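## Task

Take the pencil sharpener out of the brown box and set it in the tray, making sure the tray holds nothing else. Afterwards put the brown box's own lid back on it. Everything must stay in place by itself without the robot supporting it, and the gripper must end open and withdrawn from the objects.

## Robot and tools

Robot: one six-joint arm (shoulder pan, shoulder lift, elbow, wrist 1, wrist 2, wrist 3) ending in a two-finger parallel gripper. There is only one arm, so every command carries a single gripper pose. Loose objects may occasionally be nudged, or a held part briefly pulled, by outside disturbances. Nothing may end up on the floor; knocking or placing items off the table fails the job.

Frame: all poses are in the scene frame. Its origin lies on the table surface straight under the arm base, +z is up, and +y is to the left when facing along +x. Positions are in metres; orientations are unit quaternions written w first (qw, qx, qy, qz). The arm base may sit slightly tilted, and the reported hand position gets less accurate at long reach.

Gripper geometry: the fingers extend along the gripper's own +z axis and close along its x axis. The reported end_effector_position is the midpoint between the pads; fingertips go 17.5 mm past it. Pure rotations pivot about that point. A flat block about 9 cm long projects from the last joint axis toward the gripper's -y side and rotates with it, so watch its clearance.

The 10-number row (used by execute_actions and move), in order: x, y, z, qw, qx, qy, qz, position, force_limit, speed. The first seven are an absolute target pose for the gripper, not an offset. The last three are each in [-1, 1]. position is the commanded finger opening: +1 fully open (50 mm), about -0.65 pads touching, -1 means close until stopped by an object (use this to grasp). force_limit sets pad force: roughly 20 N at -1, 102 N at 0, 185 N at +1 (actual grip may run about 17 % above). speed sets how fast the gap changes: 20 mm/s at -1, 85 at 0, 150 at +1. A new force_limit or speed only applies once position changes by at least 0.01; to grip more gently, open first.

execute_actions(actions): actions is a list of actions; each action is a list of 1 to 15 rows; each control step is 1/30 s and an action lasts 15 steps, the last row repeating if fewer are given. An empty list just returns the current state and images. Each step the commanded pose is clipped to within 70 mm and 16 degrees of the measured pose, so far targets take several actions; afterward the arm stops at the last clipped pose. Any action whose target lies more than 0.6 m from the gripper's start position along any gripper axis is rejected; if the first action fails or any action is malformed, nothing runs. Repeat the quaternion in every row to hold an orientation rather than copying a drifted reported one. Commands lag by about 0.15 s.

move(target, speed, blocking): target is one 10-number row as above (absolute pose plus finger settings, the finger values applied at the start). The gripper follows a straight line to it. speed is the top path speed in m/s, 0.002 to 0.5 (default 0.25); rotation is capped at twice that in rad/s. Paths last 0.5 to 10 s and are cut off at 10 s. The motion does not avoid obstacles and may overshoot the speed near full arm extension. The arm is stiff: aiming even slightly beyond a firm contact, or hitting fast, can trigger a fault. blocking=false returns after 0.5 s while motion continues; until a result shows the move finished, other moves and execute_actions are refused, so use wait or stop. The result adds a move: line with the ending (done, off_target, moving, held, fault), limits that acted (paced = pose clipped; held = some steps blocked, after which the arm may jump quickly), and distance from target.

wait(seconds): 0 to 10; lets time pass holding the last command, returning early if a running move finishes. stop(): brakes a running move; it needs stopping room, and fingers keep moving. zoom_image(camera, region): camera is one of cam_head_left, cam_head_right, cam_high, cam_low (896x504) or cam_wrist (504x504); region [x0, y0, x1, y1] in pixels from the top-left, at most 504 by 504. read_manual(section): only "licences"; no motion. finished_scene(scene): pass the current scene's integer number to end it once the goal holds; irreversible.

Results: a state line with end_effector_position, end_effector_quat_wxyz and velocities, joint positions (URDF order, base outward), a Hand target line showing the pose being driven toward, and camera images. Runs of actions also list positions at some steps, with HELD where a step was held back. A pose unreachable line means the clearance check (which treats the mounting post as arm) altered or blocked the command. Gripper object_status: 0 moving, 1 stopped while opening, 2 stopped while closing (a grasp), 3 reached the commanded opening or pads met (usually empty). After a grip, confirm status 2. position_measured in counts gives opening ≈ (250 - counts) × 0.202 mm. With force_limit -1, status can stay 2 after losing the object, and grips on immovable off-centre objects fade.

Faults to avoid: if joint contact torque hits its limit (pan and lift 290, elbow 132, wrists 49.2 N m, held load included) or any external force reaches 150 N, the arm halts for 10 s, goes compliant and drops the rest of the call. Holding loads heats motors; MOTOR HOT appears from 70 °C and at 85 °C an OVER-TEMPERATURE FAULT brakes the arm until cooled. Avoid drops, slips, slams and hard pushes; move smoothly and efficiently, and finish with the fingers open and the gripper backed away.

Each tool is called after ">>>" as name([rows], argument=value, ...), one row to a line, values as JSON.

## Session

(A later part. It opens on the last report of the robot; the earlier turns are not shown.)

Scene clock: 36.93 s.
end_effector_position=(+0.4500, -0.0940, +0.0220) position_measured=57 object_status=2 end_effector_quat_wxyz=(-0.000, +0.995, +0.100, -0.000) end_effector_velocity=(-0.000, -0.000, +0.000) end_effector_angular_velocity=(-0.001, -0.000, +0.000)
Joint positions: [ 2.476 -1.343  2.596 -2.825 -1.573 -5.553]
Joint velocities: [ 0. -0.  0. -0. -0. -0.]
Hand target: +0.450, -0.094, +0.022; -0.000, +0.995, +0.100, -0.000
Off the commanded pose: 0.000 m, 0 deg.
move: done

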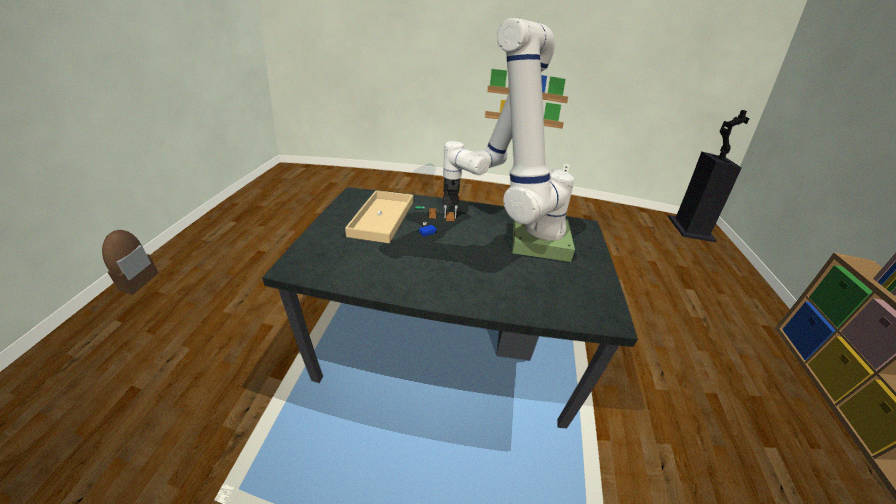

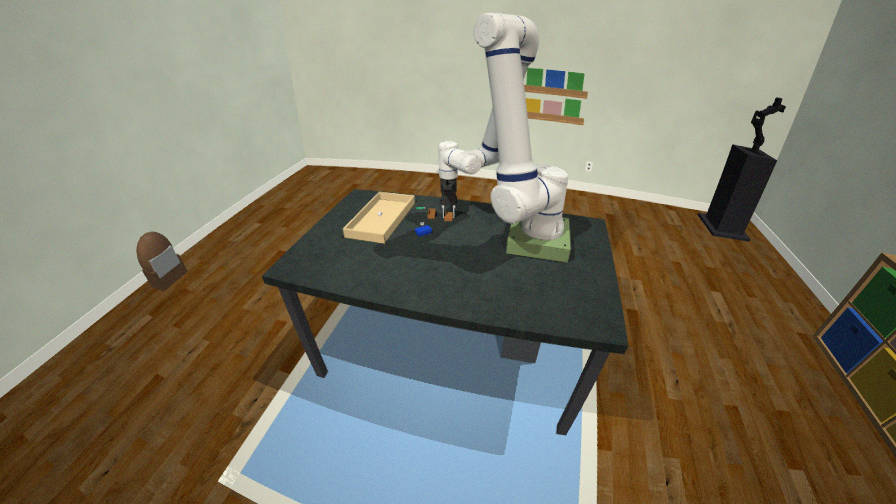

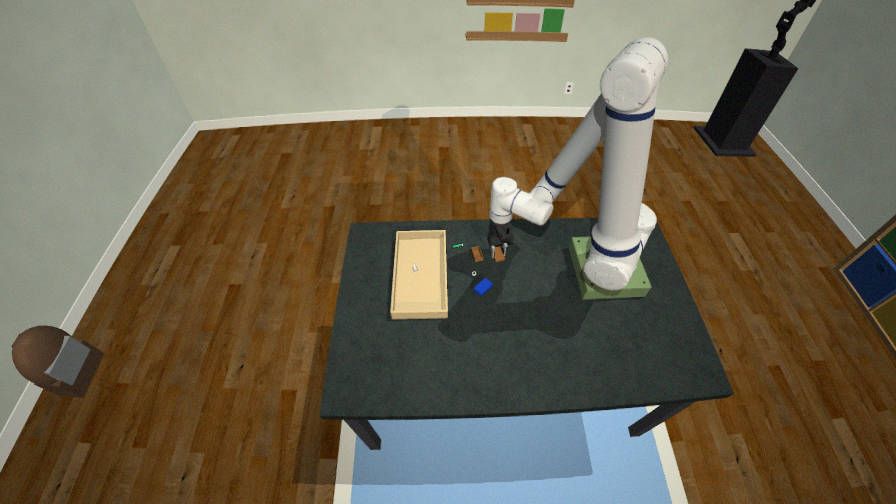

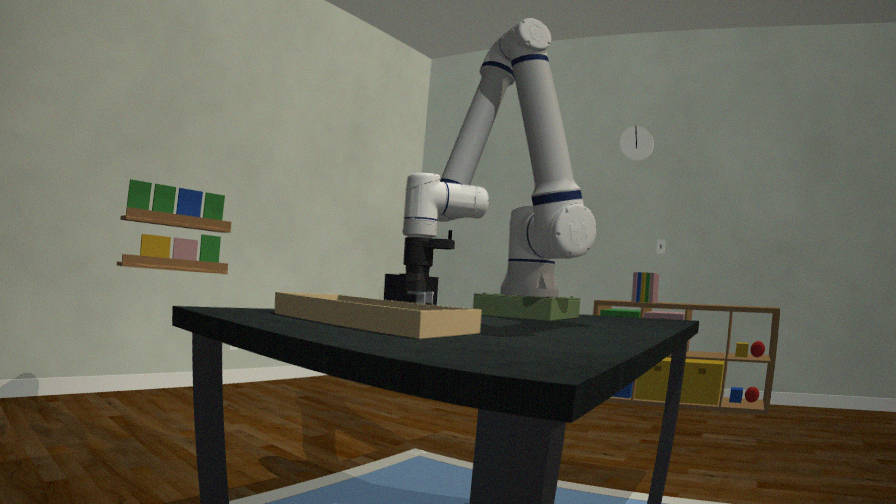

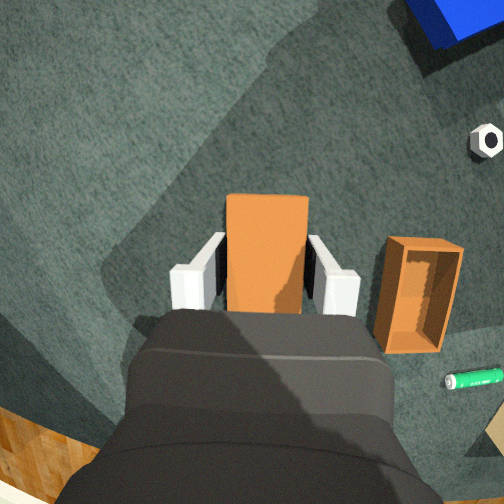

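>>> move(target=[0.45,-0.094,0.056,0,0.995,0.1,0,-1,-0.7,-0.5], speed=0.1)

>>> move(target=[0.5363,-0.0941,0.054,0,0.995,0.1,0,-1,-0.7,-0.5], speed=0.15)

>>> move(target=[0.5363,-0.0941,0.035,0,0.995,0.1,0,-1,-0.7,-0.5], speed=0.012)

>>> move(target=[0.5363,-0.0941,0.035,0,0.995,0.1,0,1,-0.7,-0.5])

>>> move(target=[0.5363,-0.0941,0.2,0,0.995,0.1,0,1,-0.7,-0.5])

>>> zoom_image(camera="cam_head_left", region=[400,180,464,240])

Scene clock: 39.73 s.
end_effector_position=(+0.4499, -0.0939, +0.0559) position_measured=57 object_status=2 end_effector_quat_wxyz=(-0.000, +0.995, +0.100, +0.000) end_effector_velocity=(+0.000, +0.000, +0.002) end_effector_angular_velocity=(+0.000, -0.000, +0.001)
Joint positions: [ 2.476 -1.441  2.583 -2.714 -1.573 -5.553]
Joint velocities: [ 0.001 -0.005 -0.002  0.007  0.    -0.   ]
Hand target: +0.450, -0.094, +0.056; +0.000, +0.995, +0.100, +0.000
Off the commanded pose: 0.000 m, 0 deg.
move: done

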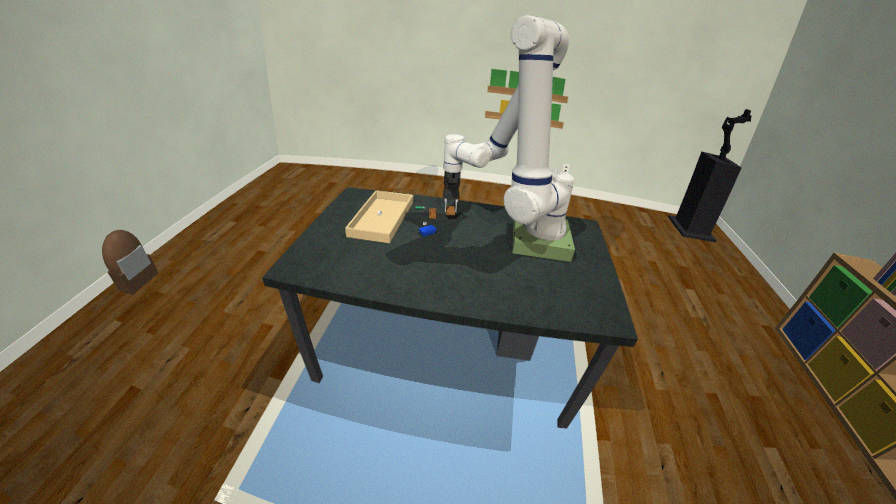

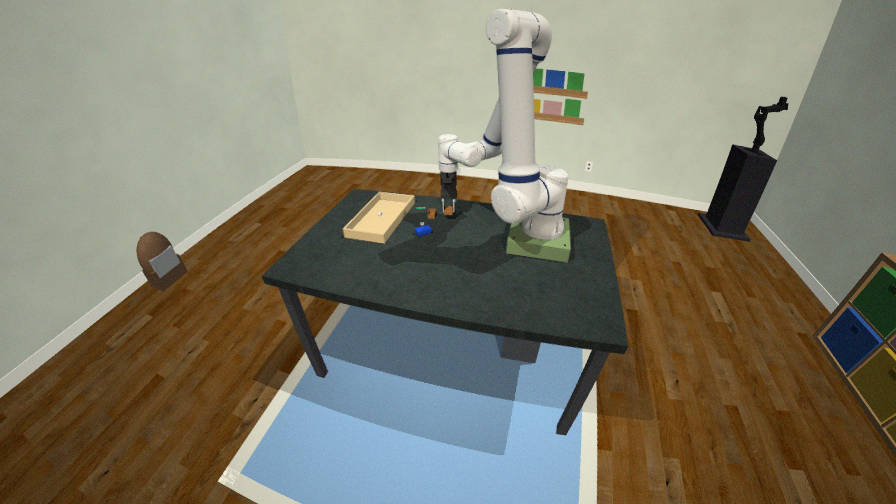

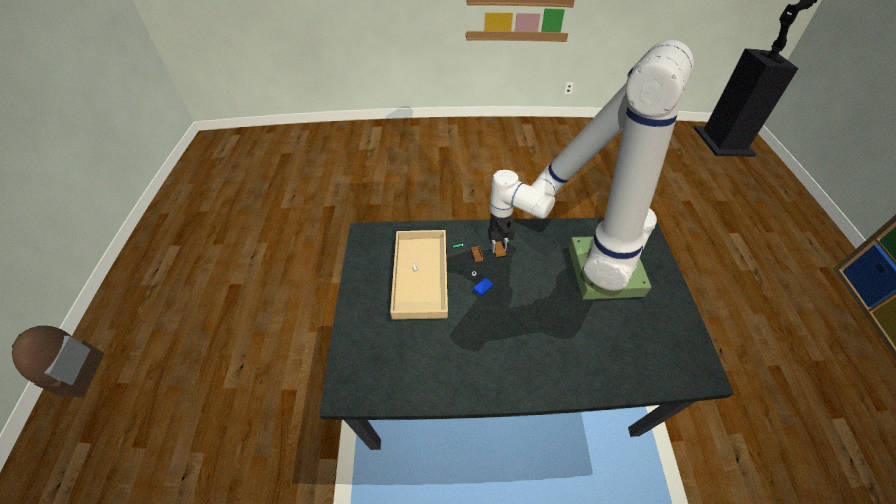

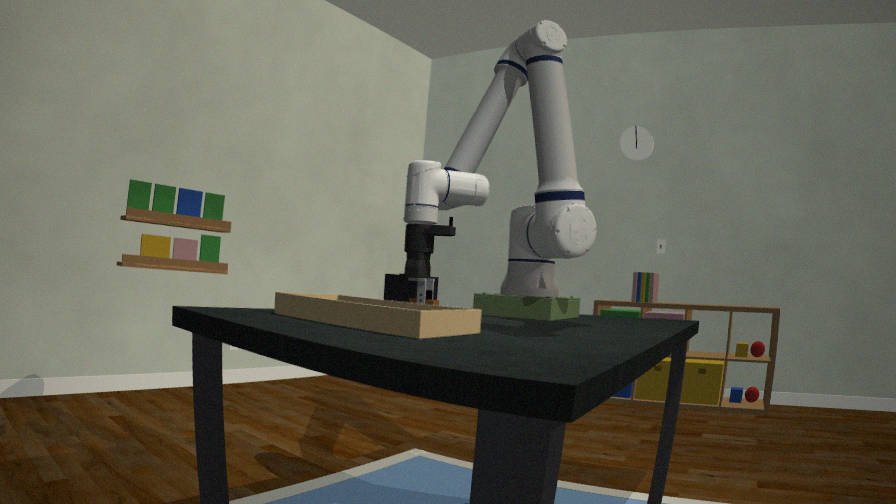

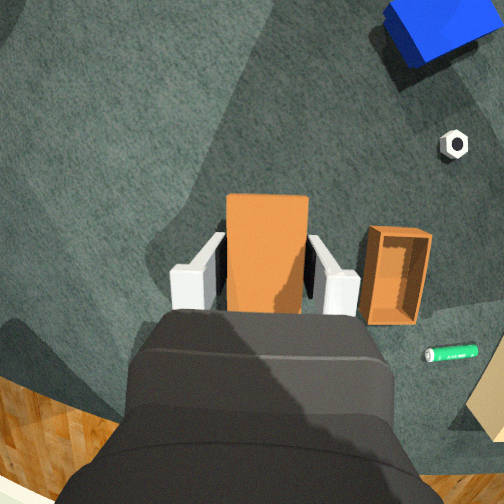

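Scene clock: 40.80 s.
end_effector_position=(+0.5363, -0.0941, +0.0544) position_measured=57 object_status=2 end_effector_quat_wxyz=(-0.000, +0.995, +0.100, +0.000) end_effector_velocity=(+0.001, -0.000, -0.000) end_effector_angular_velocity=(-0.000, -0.001, -0.001)
Joint positions: [ 2.576 -1.33   2.428 -2.67  -1.573 -5.454]
Joint velocities: [ 0.001  0.002 -0.002 -0.     0.     0.002]
Hand target: +0.536, -0.094, +0.054; -0.000, +0.995, +0.100, +0.000
Off the commanded pose: 0.000 m, 0 deg.
move: done

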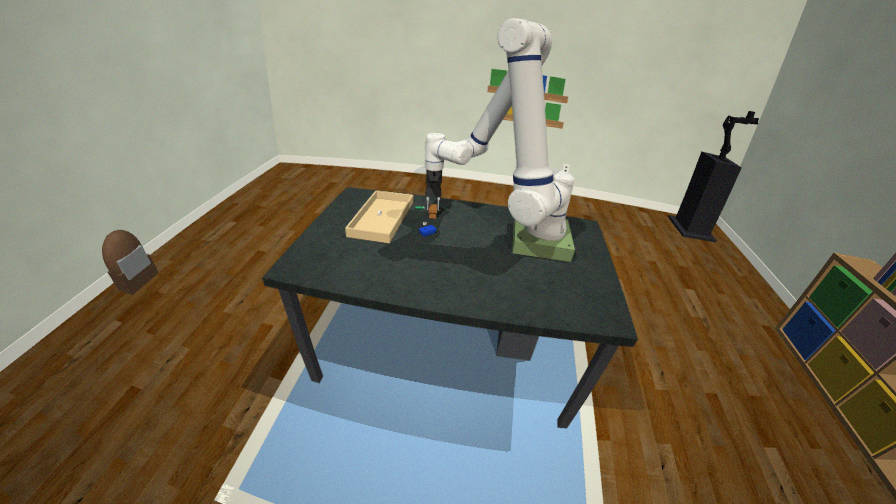

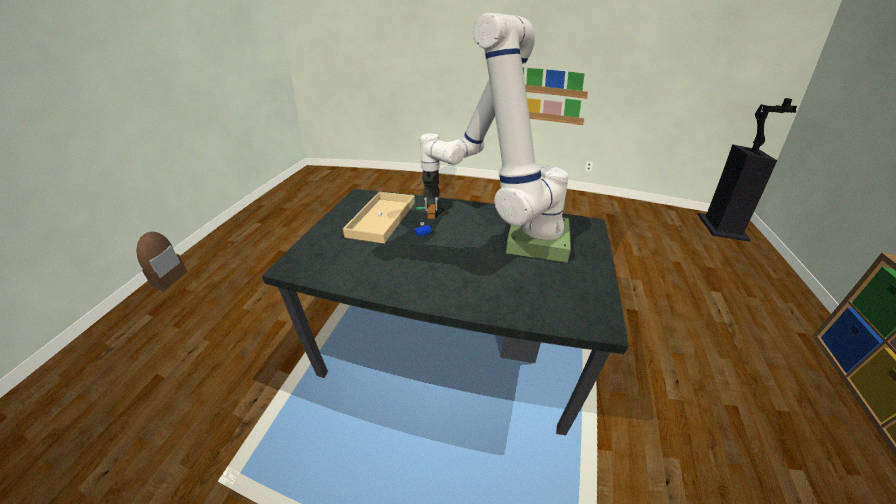

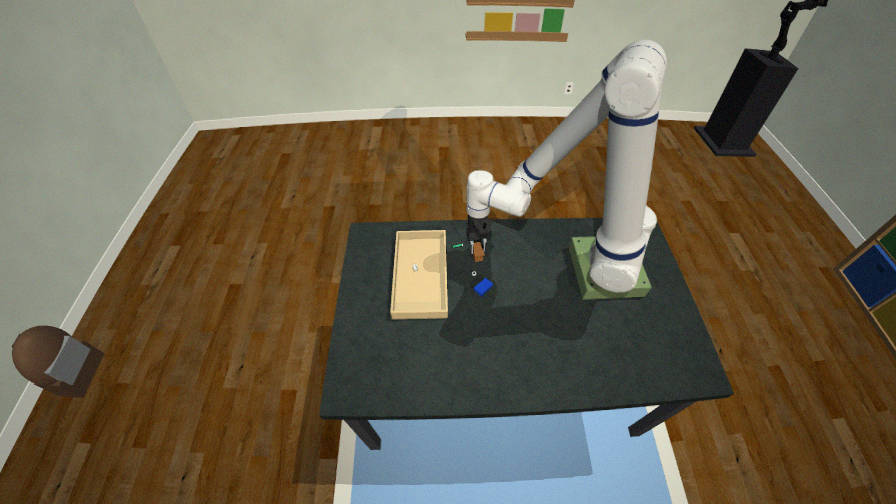

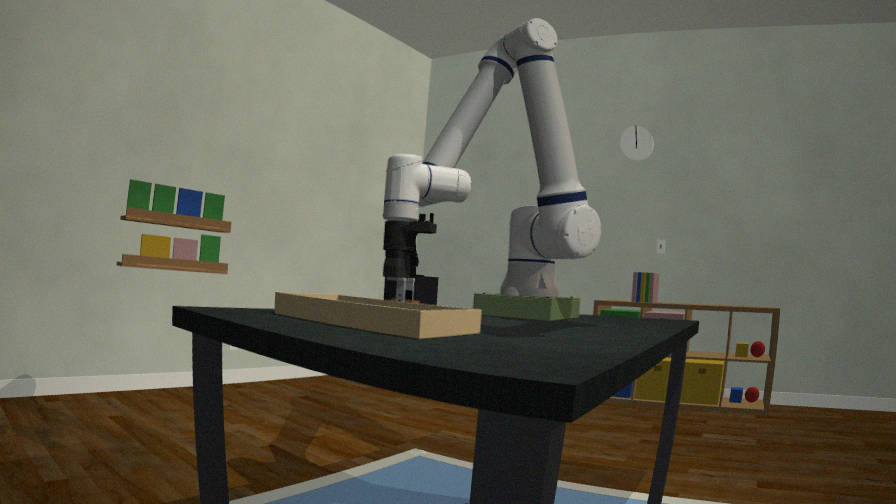

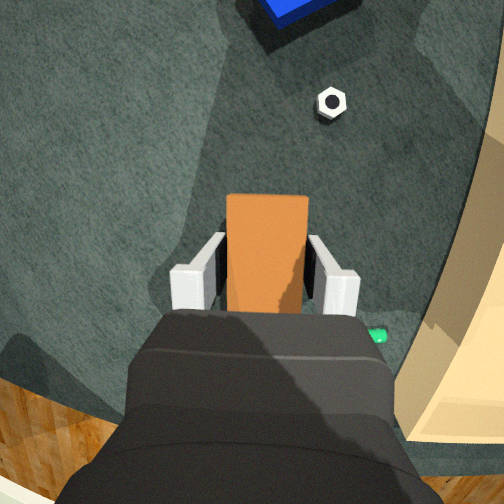

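Scene clock: 42.63 s.
end_effector_position=(+0.5364, -0.0941, +0.0351) position_measured=57 object_status=2 end_effector_quat_wxyz=(-0.000, +0.995, +0.100, +0.000) end_effector_velocity=(+0.000, -0.000, -0.001) end_effector_angular_velocity=(+0.000, -0.001, -0.001)
Joint positions: [ 2.576 -1.287  2.434 -2.719 -1.573 -5.453]
Joint velocities: [-0.001  0.003  0.001 -0.005  0.001  0.   ]
Hand target: +0.536, -0.094, +0.035; -0.000, +0.995, +0.100, -0.000
Off the commanded pose: 0.000 m, 0 deg.
move: done

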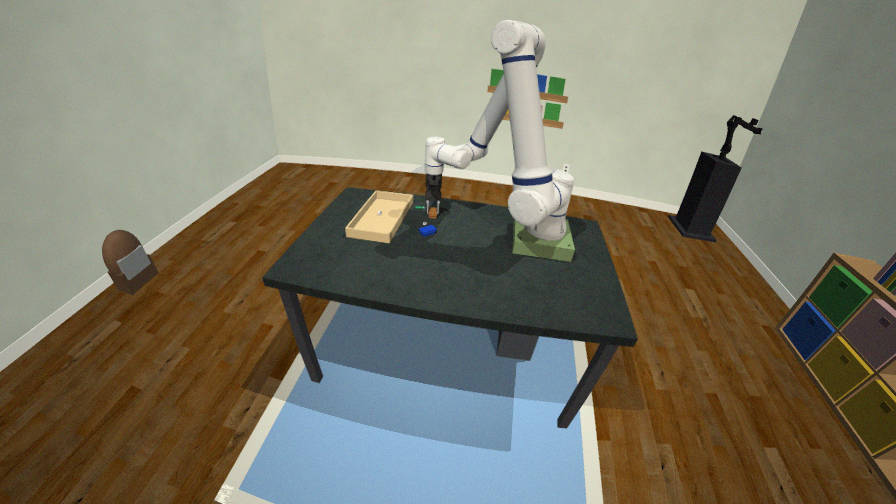

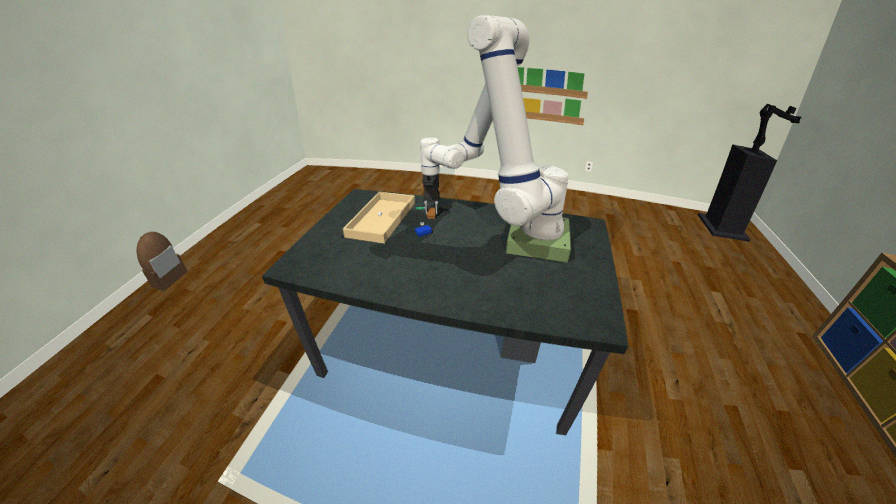

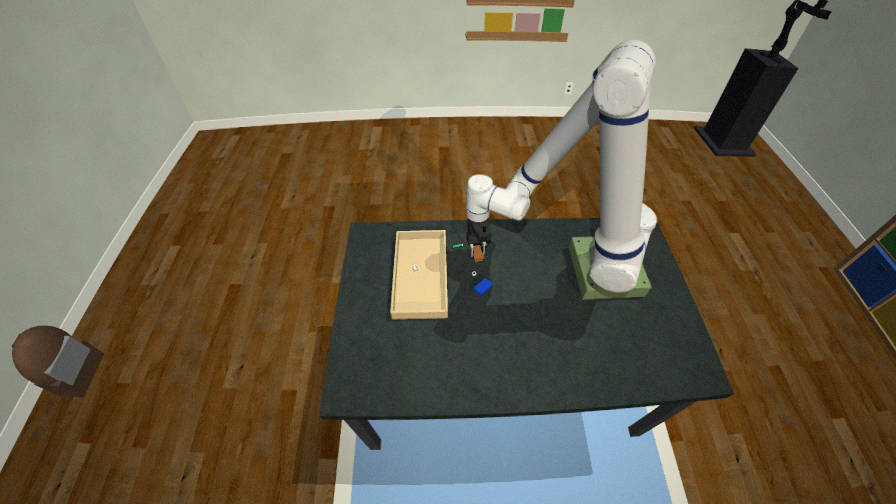

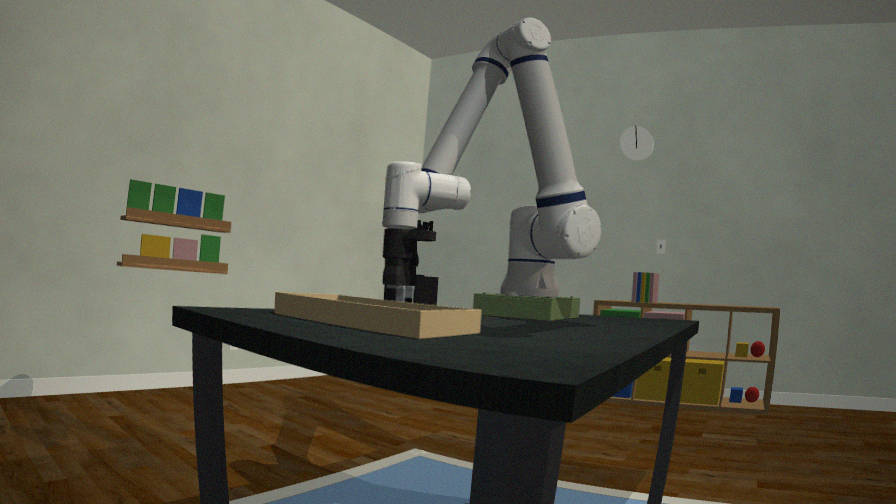

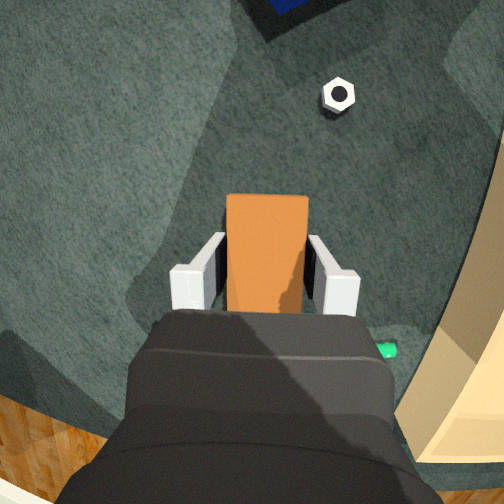

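Scene clock: 43.33 s.
end_effector_position=(+0.5363, -0.0941, +0.0350) position_measured=3 object_status=3 end_effector_quat_wxyz=(+0.000, +0.995, +0.100, +0.000) end_effector_velocity=(-0.000, -0.000, -0.000) end_effector_angular_velocity=(+0.000, -0.001, -0.001)
Joint positions: [ 2.576 -1.287  2.434 -2.72  -1.573 -5.453]
Joint velocities: [-0.001  0.     0.    -0.001  0.     0.   ]
Hand target: +0.536, -0.094, +0.035; -0.000, +0.995, +0.100, -0.000
Off the commanded pose: 0.000 m, 0 deg.
move: done

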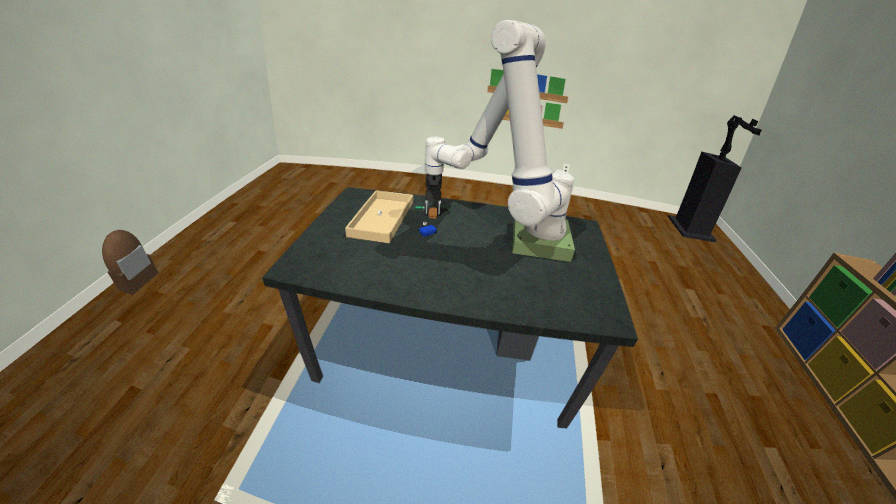

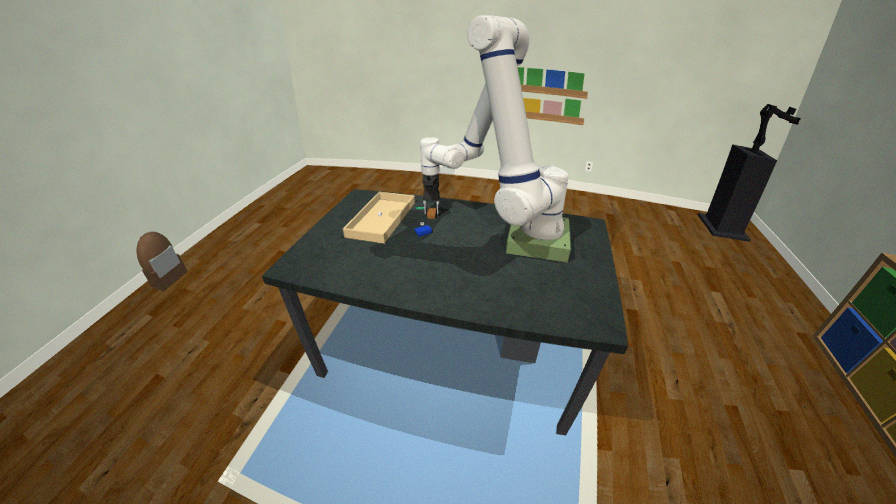

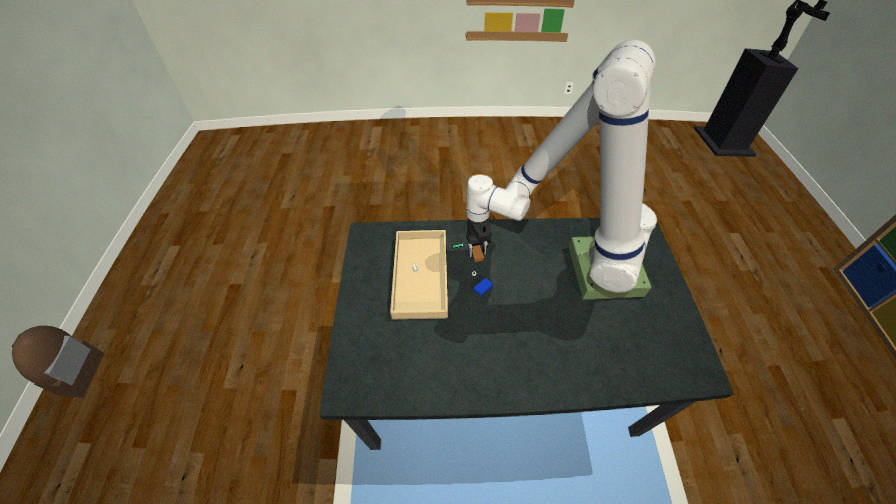

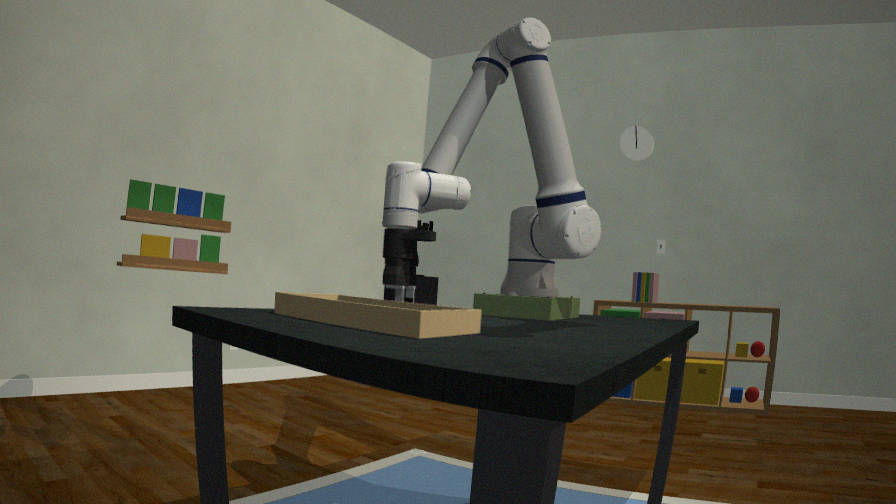

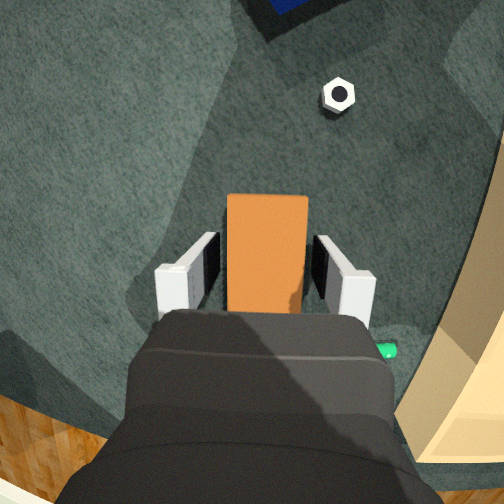

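Scene clock: 44.53 s.
end_effector_position=(+0.5356, -0.0937, +0.2002) position_measured=3 object_status=3 end_effector_quat_wxyz=(-0.000, +0.995, +0.100, +0.000) end_effector_velocity=(-0.000, +0.000, +0.002) end_effector_angular_velocity=(-0.001, +0.001, +0.000)
Joint positions: [ 2.577 -1.604  2.332 -2.3   -1.573 -5.452]
Joint velocities: [ 0.001 -0.003 -0.001  0.005 -0.001  0.   ]
Hand target: +0.536, -0.094, +0.200; -0.000, +0.995, +0.100, +0.000
Off the commanded pose: 0.001 m, 0 deg.
move: done

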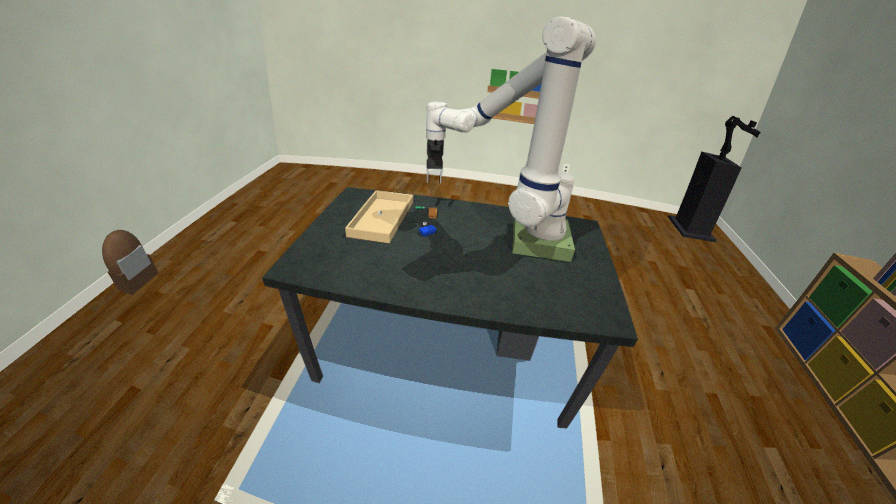

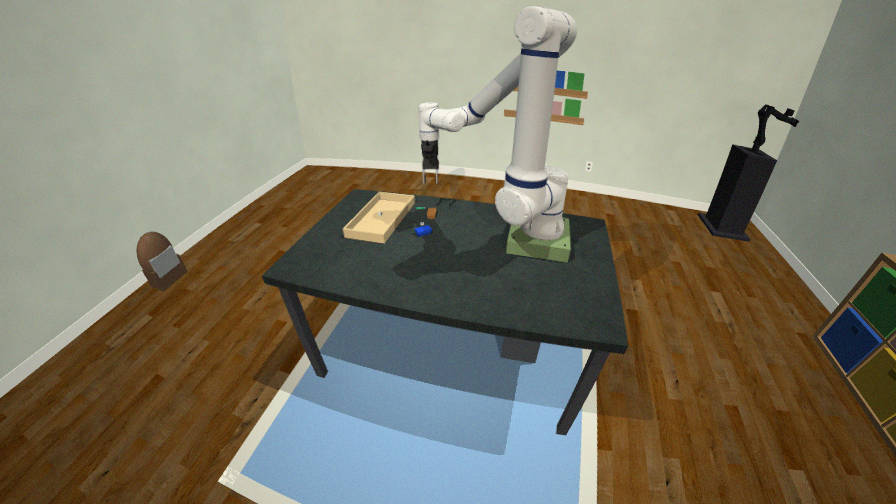

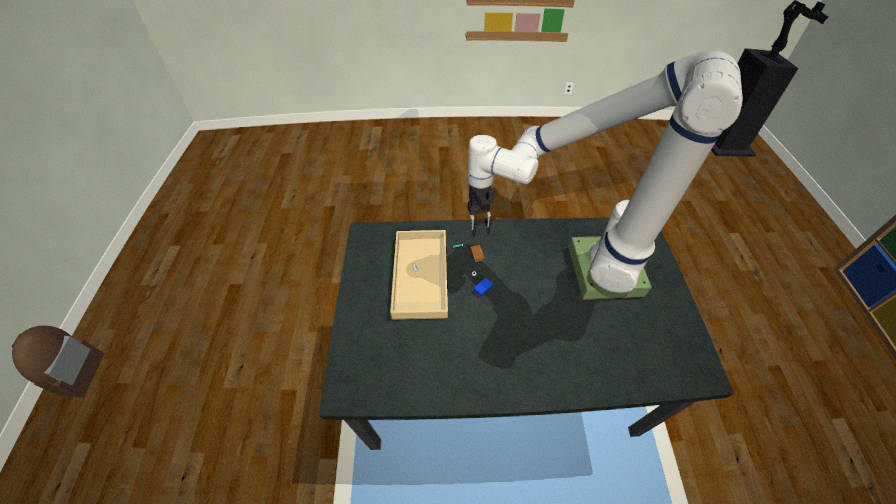

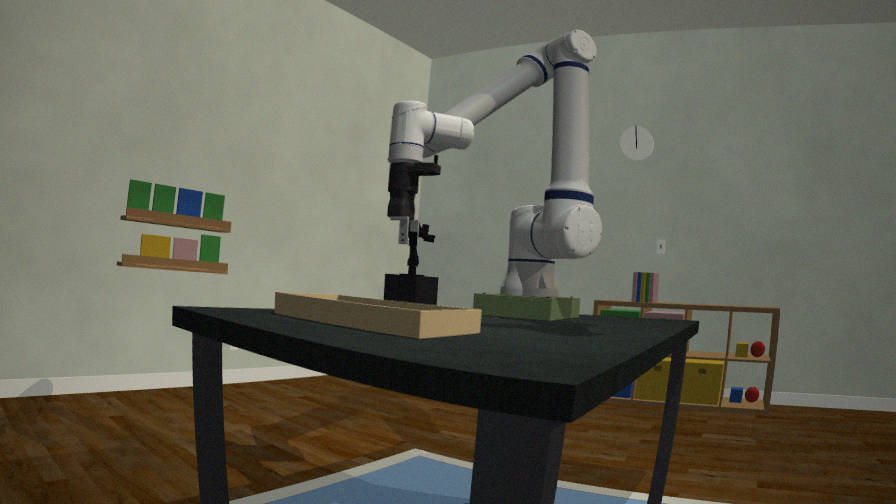

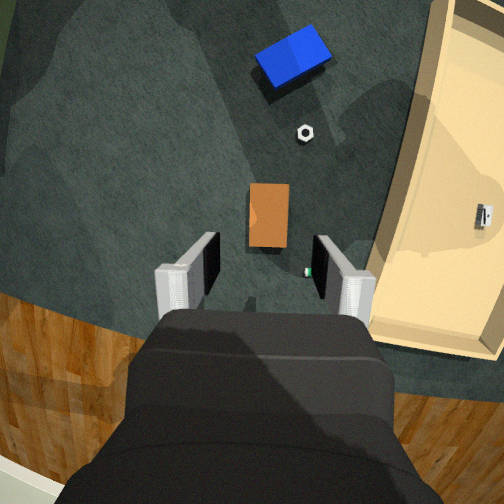

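Region (400, 180, 464, 240) of cam_head_left's 896x504 image, scaled by 7.875, with more detail than that image has; it fills the top 472 rows of this view, and the rest is white.

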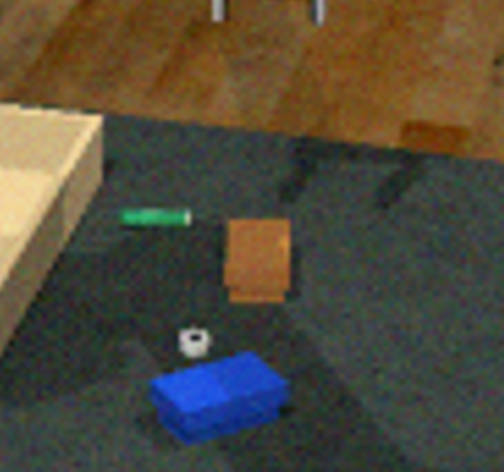

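>>> finished_scene(scene=1)

The scene is finished: the task was done.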